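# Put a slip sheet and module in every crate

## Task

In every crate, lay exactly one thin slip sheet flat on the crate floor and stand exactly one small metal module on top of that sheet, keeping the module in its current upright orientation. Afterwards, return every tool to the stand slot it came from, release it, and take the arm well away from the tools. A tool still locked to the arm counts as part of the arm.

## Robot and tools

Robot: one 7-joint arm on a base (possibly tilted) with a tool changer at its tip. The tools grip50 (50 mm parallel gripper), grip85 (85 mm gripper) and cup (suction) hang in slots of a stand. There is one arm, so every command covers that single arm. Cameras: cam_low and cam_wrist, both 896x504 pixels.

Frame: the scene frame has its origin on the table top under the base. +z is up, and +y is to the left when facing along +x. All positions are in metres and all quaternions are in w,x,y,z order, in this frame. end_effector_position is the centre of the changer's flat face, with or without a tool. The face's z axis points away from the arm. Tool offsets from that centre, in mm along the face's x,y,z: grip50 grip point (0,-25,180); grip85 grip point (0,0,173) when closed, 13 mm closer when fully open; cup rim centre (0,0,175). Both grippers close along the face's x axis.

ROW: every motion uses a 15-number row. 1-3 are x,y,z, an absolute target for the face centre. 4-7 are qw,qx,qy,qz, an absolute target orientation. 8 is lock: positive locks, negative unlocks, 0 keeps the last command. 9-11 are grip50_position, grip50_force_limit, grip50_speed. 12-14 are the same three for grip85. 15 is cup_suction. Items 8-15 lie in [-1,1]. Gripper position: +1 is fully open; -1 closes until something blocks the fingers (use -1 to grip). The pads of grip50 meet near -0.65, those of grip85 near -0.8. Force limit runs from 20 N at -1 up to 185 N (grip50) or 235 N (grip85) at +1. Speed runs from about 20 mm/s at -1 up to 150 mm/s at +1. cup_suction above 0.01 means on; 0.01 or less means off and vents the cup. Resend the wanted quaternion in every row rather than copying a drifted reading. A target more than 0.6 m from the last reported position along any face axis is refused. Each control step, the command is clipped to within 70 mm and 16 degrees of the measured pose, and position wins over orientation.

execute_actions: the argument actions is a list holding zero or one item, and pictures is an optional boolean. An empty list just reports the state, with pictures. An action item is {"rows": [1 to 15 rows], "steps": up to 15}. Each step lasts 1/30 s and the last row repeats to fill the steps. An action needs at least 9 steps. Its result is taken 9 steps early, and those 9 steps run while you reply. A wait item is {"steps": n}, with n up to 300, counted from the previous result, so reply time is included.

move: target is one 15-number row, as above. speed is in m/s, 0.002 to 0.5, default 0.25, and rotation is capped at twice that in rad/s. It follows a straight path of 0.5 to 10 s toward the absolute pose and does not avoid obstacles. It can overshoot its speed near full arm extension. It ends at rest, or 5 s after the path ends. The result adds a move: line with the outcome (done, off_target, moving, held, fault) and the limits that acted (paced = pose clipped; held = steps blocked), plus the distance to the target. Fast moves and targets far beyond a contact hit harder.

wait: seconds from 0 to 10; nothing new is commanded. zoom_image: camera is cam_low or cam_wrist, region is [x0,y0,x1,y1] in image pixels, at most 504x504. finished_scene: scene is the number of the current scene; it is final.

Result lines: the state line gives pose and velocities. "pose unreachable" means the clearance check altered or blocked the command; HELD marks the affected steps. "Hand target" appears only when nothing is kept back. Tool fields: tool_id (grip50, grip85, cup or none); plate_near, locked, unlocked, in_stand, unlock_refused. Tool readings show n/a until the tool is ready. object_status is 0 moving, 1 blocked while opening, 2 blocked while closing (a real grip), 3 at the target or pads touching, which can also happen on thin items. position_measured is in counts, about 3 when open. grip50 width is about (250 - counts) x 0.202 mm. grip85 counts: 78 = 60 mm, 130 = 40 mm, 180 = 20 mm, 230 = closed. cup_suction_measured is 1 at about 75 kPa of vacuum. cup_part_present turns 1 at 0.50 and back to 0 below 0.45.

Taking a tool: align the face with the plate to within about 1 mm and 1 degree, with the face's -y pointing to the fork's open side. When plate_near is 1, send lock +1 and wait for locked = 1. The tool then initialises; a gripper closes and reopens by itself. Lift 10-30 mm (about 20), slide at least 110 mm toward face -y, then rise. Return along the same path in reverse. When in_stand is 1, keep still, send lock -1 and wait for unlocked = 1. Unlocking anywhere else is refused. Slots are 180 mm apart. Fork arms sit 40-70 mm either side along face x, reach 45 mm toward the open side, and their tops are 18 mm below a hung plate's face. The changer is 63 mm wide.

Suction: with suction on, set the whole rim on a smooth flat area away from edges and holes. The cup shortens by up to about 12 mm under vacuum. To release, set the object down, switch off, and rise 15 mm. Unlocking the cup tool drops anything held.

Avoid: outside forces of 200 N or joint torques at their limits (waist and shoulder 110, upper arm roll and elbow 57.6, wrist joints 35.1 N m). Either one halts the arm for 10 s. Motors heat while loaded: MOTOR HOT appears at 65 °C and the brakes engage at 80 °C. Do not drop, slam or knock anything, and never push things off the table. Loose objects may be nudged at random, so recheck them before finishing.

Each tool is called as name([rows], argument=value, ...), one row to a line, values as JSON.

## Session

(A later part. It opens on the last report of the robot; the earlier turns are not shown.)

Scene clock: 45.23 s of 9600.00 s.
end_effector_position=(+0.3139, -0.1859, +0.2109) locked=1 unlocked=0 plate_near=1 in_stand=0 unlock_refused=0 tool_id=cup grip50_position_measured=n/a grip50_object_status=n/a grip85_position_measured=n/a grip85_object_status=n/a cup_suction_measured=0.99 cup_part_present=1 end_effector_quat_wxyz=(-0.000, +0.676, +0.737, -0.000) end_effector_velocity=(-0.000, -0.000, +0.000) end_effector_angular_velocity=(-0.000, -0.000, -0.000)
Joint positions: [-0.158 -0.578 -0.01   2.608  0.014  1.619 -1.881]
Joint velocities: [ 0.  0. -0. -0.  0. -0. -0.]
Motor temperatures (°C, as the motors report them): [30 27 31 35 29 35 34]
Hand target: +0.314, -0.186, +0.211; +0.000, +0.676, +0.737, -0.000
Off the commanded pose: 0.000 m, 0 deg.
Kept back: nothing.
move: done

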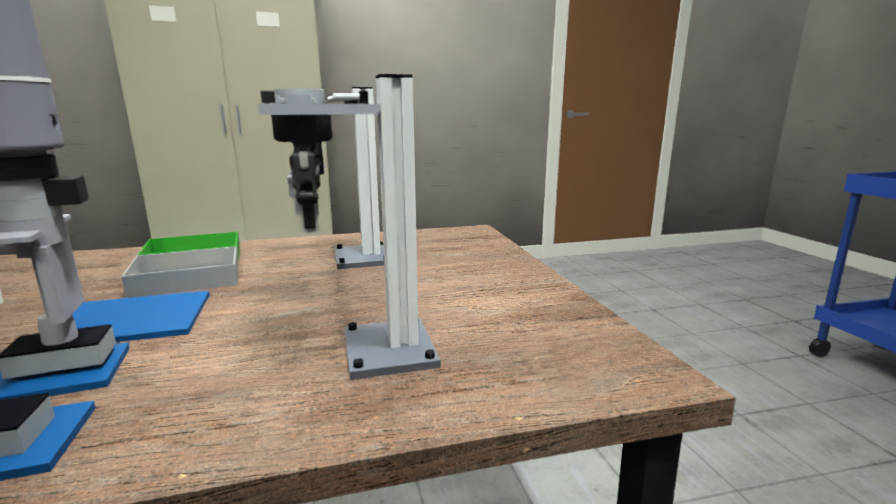

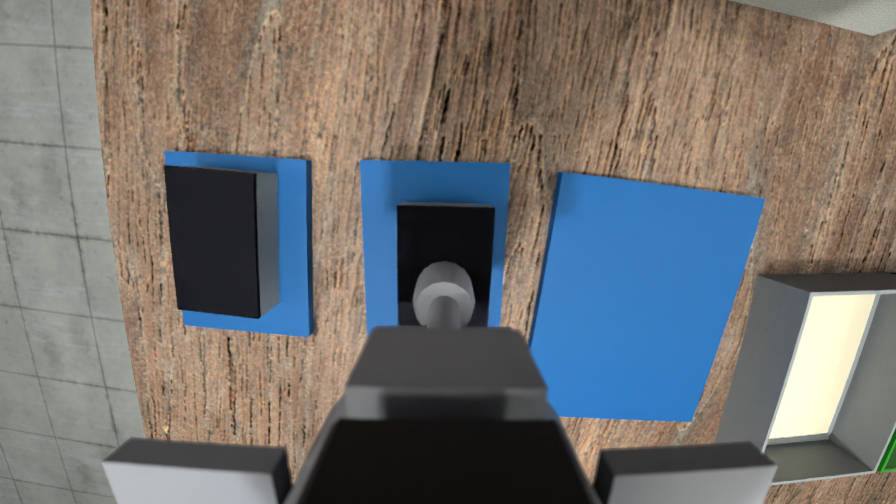

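move(target=[0.38,-0.1,0.27,0,0.676,0.737,0,0,1,0,0,1,0,0,1], speed=0.08)

move(target=[0.368,0.304,0.27,0,0.667,0.745,0,0,1,0,0,1,0,0,1], speed=0.13)

move(target=[0.368,0.304,0.2005,0,0.667,0.745,0,0,1,0,0,1,0,0,1], speed=0.03)

move(target=[0.368,0.304,0.2005,0,0.667,0.745,0,0,1,0,0,1,0,0,0])

move(target=[0.376,0.305,0.25,0,0.667,0.745,0,0,1,0,0,1,0,0,0], speed=0.08)

move(target=[0.38,-0.1,0.25,0,0.676,0.737,0,0,1,0,0,1,0,0,0])

move(target=[0.303,-0.334,0.228,0,0.695,0.719,0,0,1,0,0,1,0,0,0], speed=0.15)

Scene clock: 47.60 s of 9600.00 s.
end_effector_position=(+0.3802, -0.0999, +0.2697) locked=1 unlocked=0 plate_near=1 in_stand=0 unlock_refused=0 tool_id=cup grip50_position_measured=n/a grip50_object_status=n/a grip85_position_measured=n/a grip85_object_status=n/a cup_suction_measured=0.99 cup_part_present=1 end_effector_quat_wxyz=(-0.000, +0.676, +0.737, +0.000) end_effector_velocity=(-0.000, -0.000, -0.000) end_effector_angular_velocity=(+0.000, +0.000, -0.000)
Joint positions: [ 0.11  -0.356 -0.026  2.554  0.012  1.342 -1.624]
Joint velocities: [-0. -0.  0. -0.  0. -0.  0.]
Motor temperatures (°C, as the motors report them): [30 27 31 35 29 35 34]
Hand target: +0.380, -0.100, +0.270; -0.000, +0.676, +0.737, +0.000
Off the commanded pose: 0.000 m, 0 deg.
Kept back: nothing.
move: done

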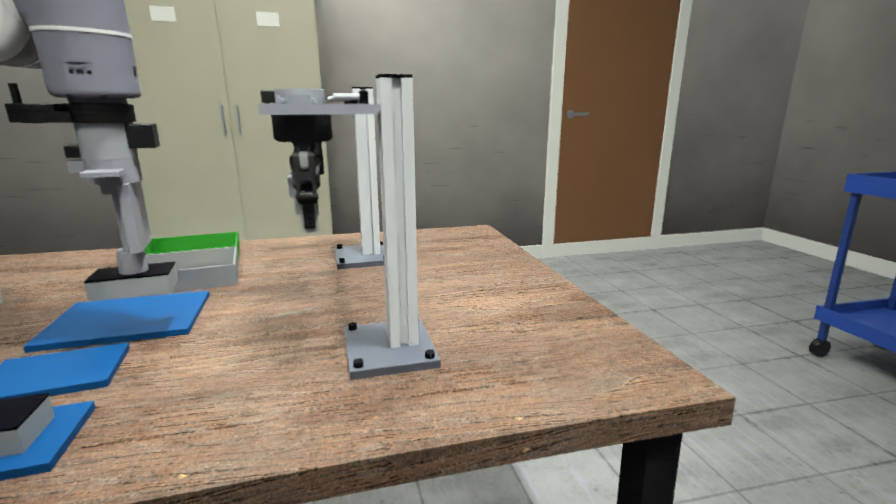

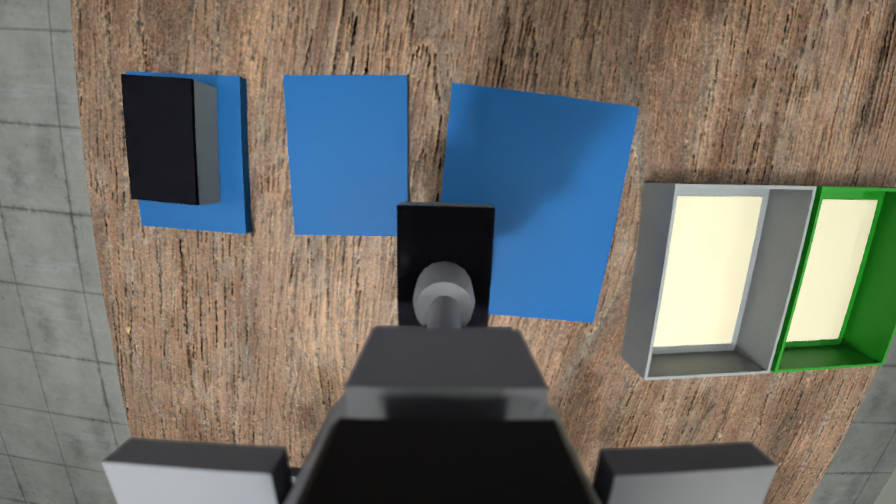

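Scene clock: 51.00 s of 9600.00 s.
end_effector_position=(+0.3687, +0.3035, +0.2697) locked=1 unlocked=0 plate_near=1 in_stand=0 unlock_refused=0 tool_id=cup grip50_position_measured=n/a grip50_object_status=n/a grip85_position_measured=n/a grip85_object_status=n/a cup_suction_measured=0.99 cup_part_present=1 end_effector_quat_wxyz=(+0.001, +0.667, +0.745, -0.000) end_effector_velocity=(+0.000, -0.000, +0.000) end_effector_angular_velocity=(+0.000, -0.000, -0.001)
Joint positions: [ 0.926 -0.473  0.037  2.308 -0.07   1.204 -0.699]
Joint velocities: [-0. -0. -0. -0. -0. -0.  0.]
Motor temperatures (°C, as the motors report them): [30 27 31 35 29 35 34]
Hand target: +0.369, +0.303, +0.270; +0.001, +0.667, +0.745, -0.000
Off the commanded pose: 0.001 m, 0 deg.
Kept back: nothing.
move: done

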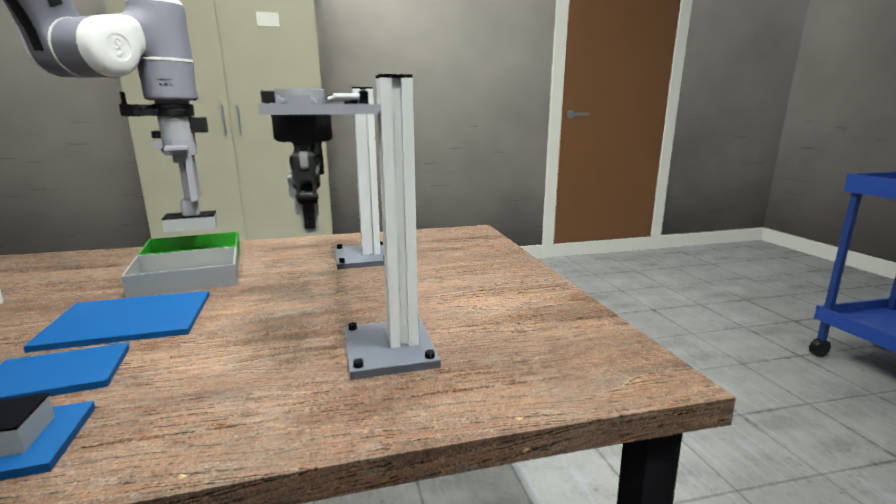

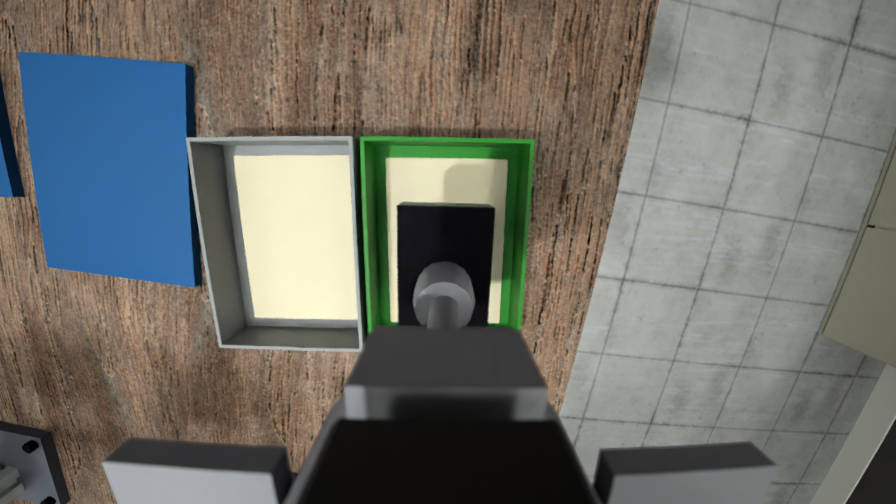

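Scene clock: 53.53 s of 9600.00 s.
end_effector_position=(+0.3680, +0.3037, +0.2005) locked=1 unlocked=0 plate_near=1 in_stand=0 unlock_refused=0 tool_id=cup grip50_position_measured=n/a grip50_object_status=n/a grip85_position_measured=n/a grip85_object_status=n/a cup_suction_measured=0.99 cup_part_present=1 end_effector_quat_wxyz=(+0.000, +0.667, +0.745, -0.000) end_effector_velocity=(-0.000, +0.000, +0.000) end_effector_angular_velocity=(+0.000, -0.000, +0.001)
Joint positions: [ 0.95  -0.673  0.009  2.291 -0.072  1.388 -0.696]
Joint velocities: [ 0.     0.001  0.     0.    -0.     0.     0.   ]
Motor temperatures (°C, as the motors report them): [30 27 31 35 29 35 34]
Hand target: +0.368, +0.304, +0.201; +0.001, +0.667, +0.745, +0.000
Off the commanded pose: 0.000 m, 0 deg.
Kept back: nothing.
move: done

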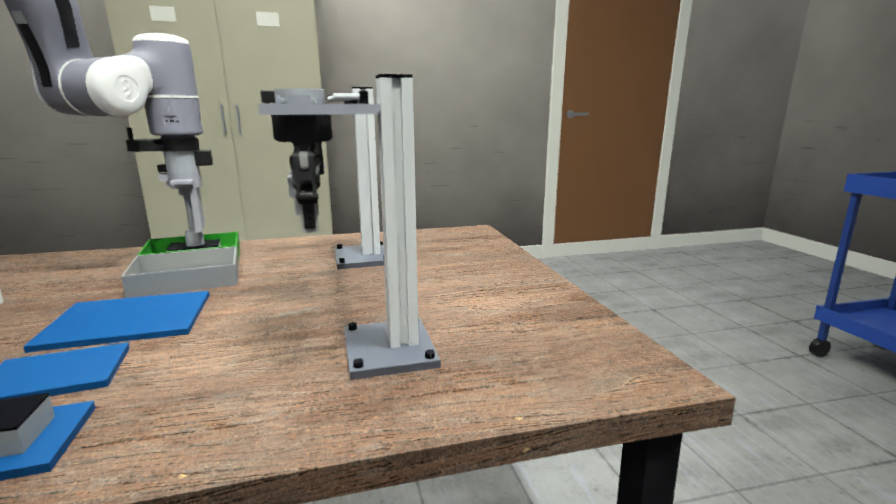

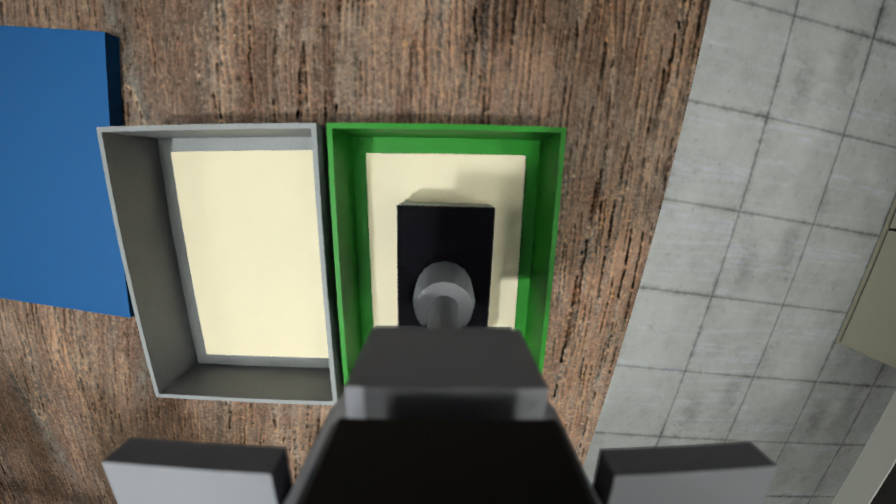

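Scene clock: 54.23 s of 9600.00 s.
end_effector_position=(+0.3683, +0.3043, +0.2010) locked=1 unlocked=0 plate_near=1 in_stand=0 unlock_refused=0 tool_id=cup grip50_position_measured=n/a grip50_object_status=n/a grip85_position_measured=n/a grip85_object_status=n/a cup_suction_measured=0.00 cup_part_present=0 end_effector_quat_wxyz=(+0.000, +0.667, +0.745, +0.001) end_effector_velocity=(-0.000, -0.000, -0.000) end_effector_angular_velocity=(-0.000, +0.000, -0.000)
Joint positions: [ 0.949 -0.672  0.01   2.29  -0.072  1.388 -0.696]
Joint velocities: [-0. -0. -0.  0.  0.  0. -0.]
Motor temperatures (°C, as the motors report them): [30 27 31 35 29 35 34]
Hand target: +0.368, +0.304, +0.200; +0.000, +0.667, +0.745, -0.000
Off the commanded pose: 0.001 m, 0 deg.
Kept back: nothing.
move: done

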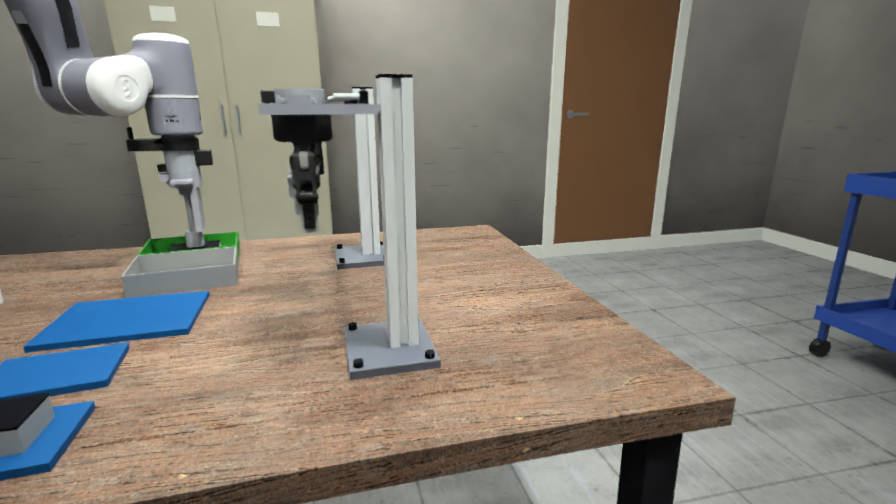

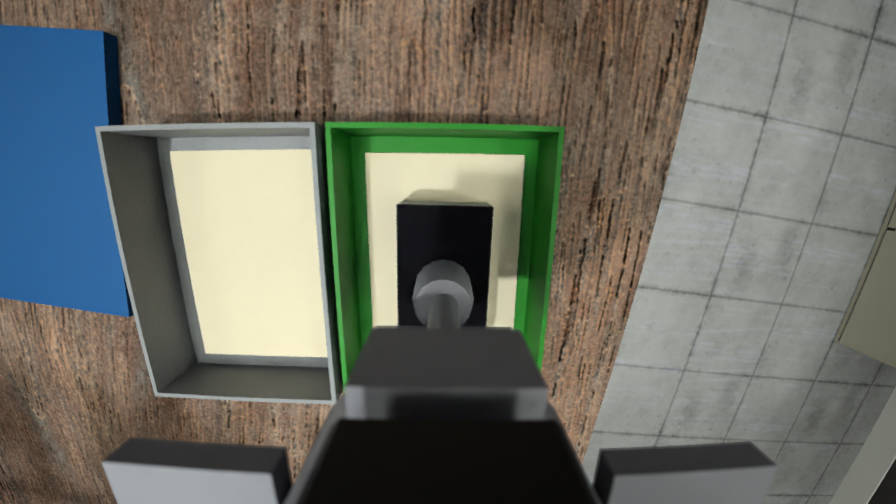

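Scene clock: 55.13 s of 9600.00 s.
end_effector_position=(+0.3759, +0.3052, +0.2499) locked=1 unlocked=0 plate_near=1 in_stand=0 unlock_refused=0 tool_id=cup grip50_position_measured=n/a grip50_object_status=n/a grip85_position_measured=n/a grip85_object_status=n/a cup_suction_measured=0.00 cup_part_present=0 end_effector_quat_wxyz=(-0.000, +0.667, +0.745, -0.000) end_effector_velocity=(+0.000, -0.000, -0.000) end_effector_angular_velocity=(-0.000, +0.000, -0.000)
Joint positions: [ 0.919 -0.537  0.032  2.287 -0.07   1.248 -0.71 ]
Joint velocities: [-0. -0.  0. -0.  0. -0. -0.]
Motor temperatures (°C, as the motors report them): [30 27 31 35 29 35 34]
Hand target: +0.376, +0.305, +0.250; -0.000, +0.667, +0.745, -0.000
Off the commanded pose: 0.000 m, 0 deg.
Kept back: nothing.
move: done

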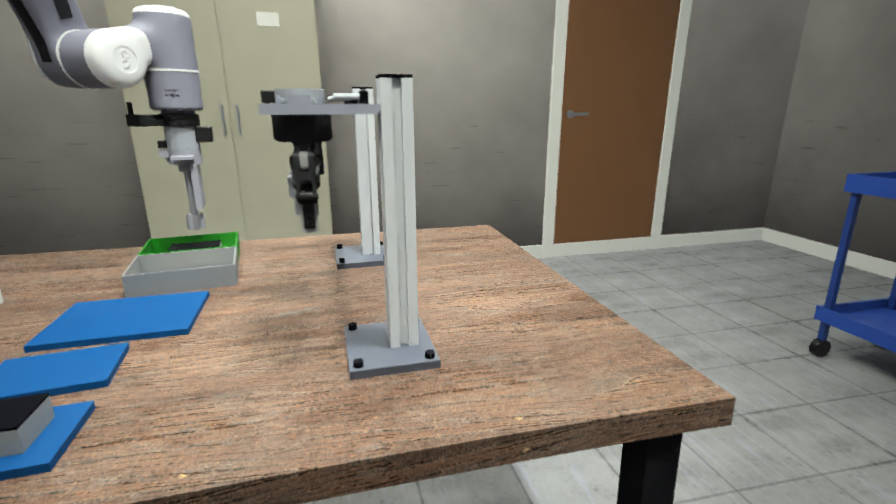

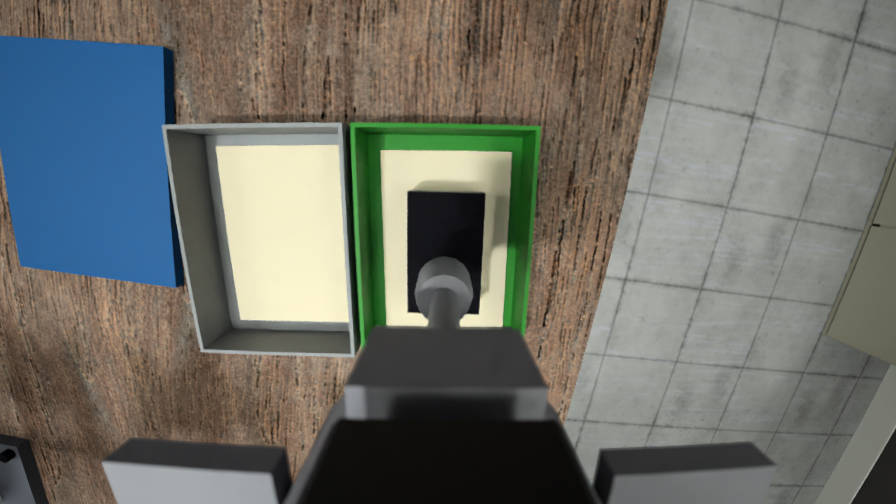

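Scene clock: 57.13 s of 9600.00 s.
end_effector_position=(+0.3791, -0.0996, +0.2502) locked=1 unlocked=0 plate_near=1 in_stand=0 unlock_refused=0 tool_id=cup grip50_position_measured=n/a grip50_object_status=n/a grip85_position_measured=n/a grip85_object_status=n/a cup_suction_measured=0.00 cup_part_present=0 end_effector_quat_wxyz=(-0.001, +0.676, +0.737, +0.000) end_effector_velocity=(+0.000, +0.001, +0.000) end_effector_angular_velocity=(+0.000, -0.000, +0.002)
Joint positions: [ 0.062 -0.43   0.006  2.559 -0.052  1.419 -1.58 ]
Joint velocities: [ 0.002 -0.     0.     0.    -0.     0.001  0.   ]
Motor temperatures (°C, as the motors report them): [30 27 31 35 29 35 34]
Hand target: +0.379, -0.099, +0.250; -0.001, +0.676, +0.737, +0.000
Off the commanded pose: 0.001 m, 0 deg.
Kept back: nothing.
move: done

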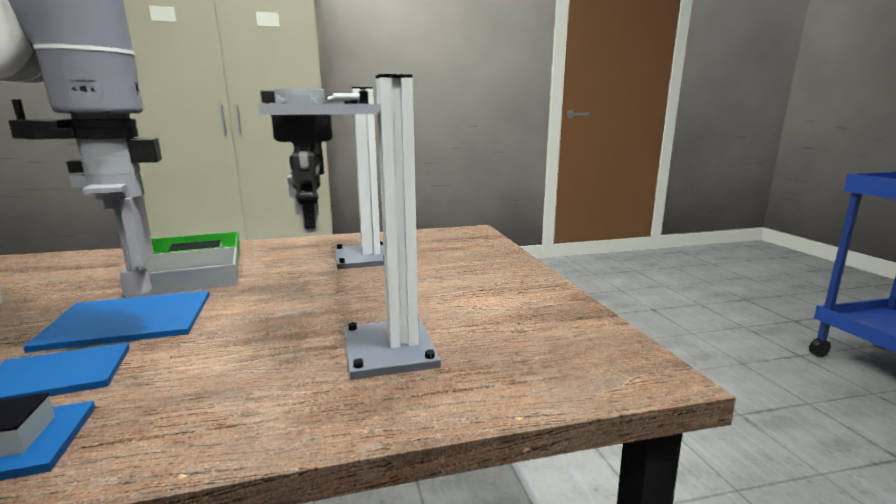

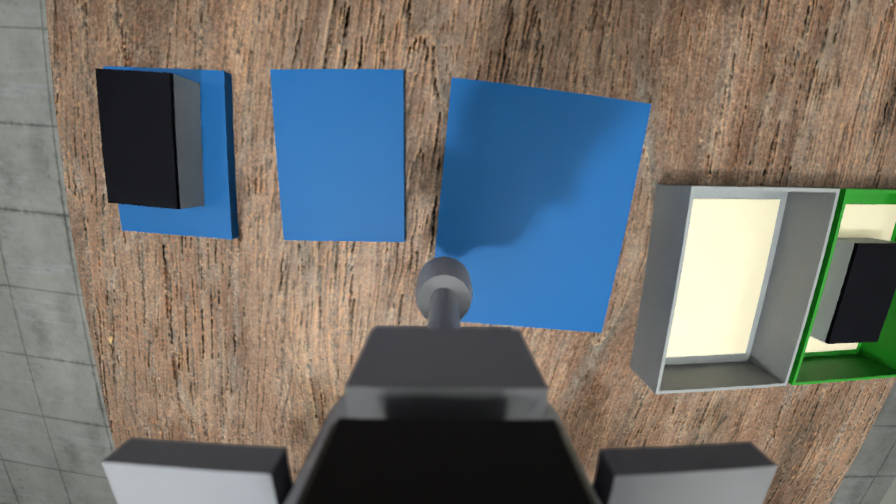

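Scene clock: 59.10 s of 9600.00 s.
end_effector_position=(+0.3027, -0.3334, +0.2279) locked=1 unlocked=0 plate_near=1 in_stand=0 unlock_refused=0 tool_id=cup grip50_position_measured=n/a grip50_object_status=n/a grip85_position_measured=n/a grip85_object_status=n/a cup_suction_measured=0.00 cup_part_present=0 end_effector_quat_wxyz=(-0.001, +0.695, +0.719, +0.000) end_effector_velocity=(+0.000, +0.000, +0.000) end_effector_angular_velocity=(-0.000, -0.000, +0.001)
Joint positions: [-0.57  -0.555  0.019  2.389 -0.068  1.378 -2.134]
Joint velocities: [ 0.001  0.    -0.    -0.     0.     0.     0.   ]
Motor temperatures (°C, as the motors report them): [30 27 31 35 29 35 34]
Hand target: +0.303, -0.333, +0.228; -0.001, +0.695, +0.719, +0.000
Off the commanded pose: 0.001 m, 0 deg.
Kept back: nothing.
move: done

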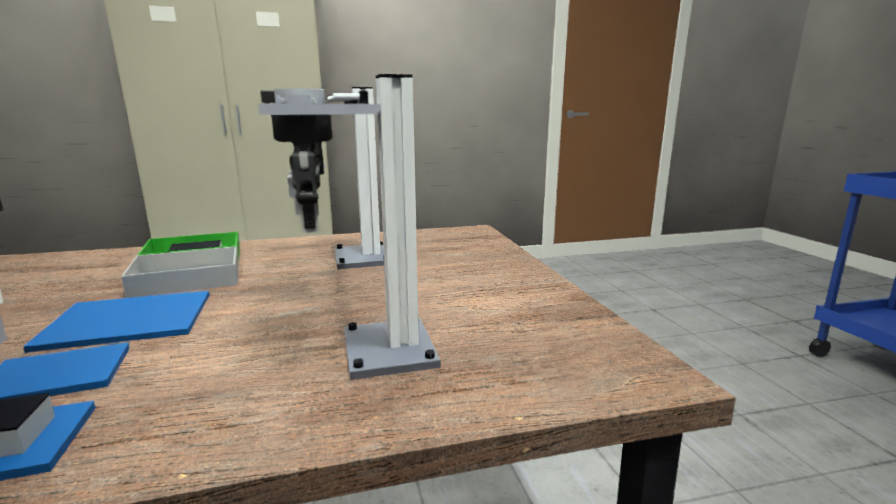

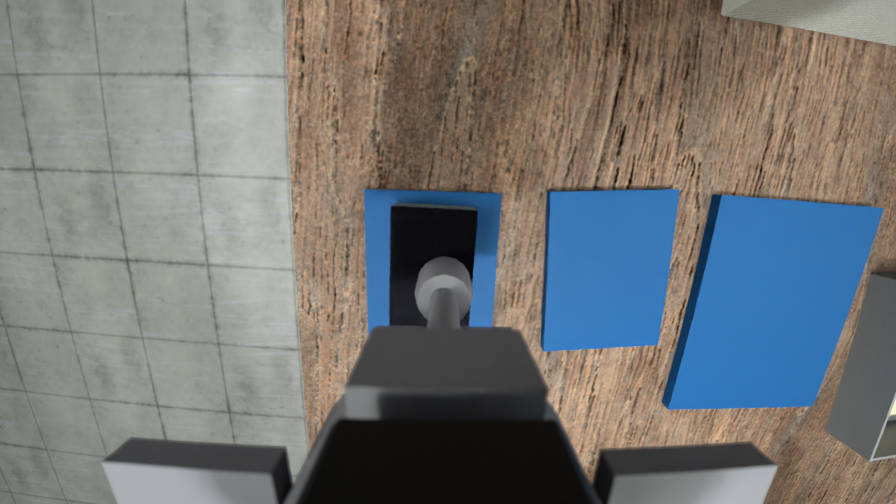

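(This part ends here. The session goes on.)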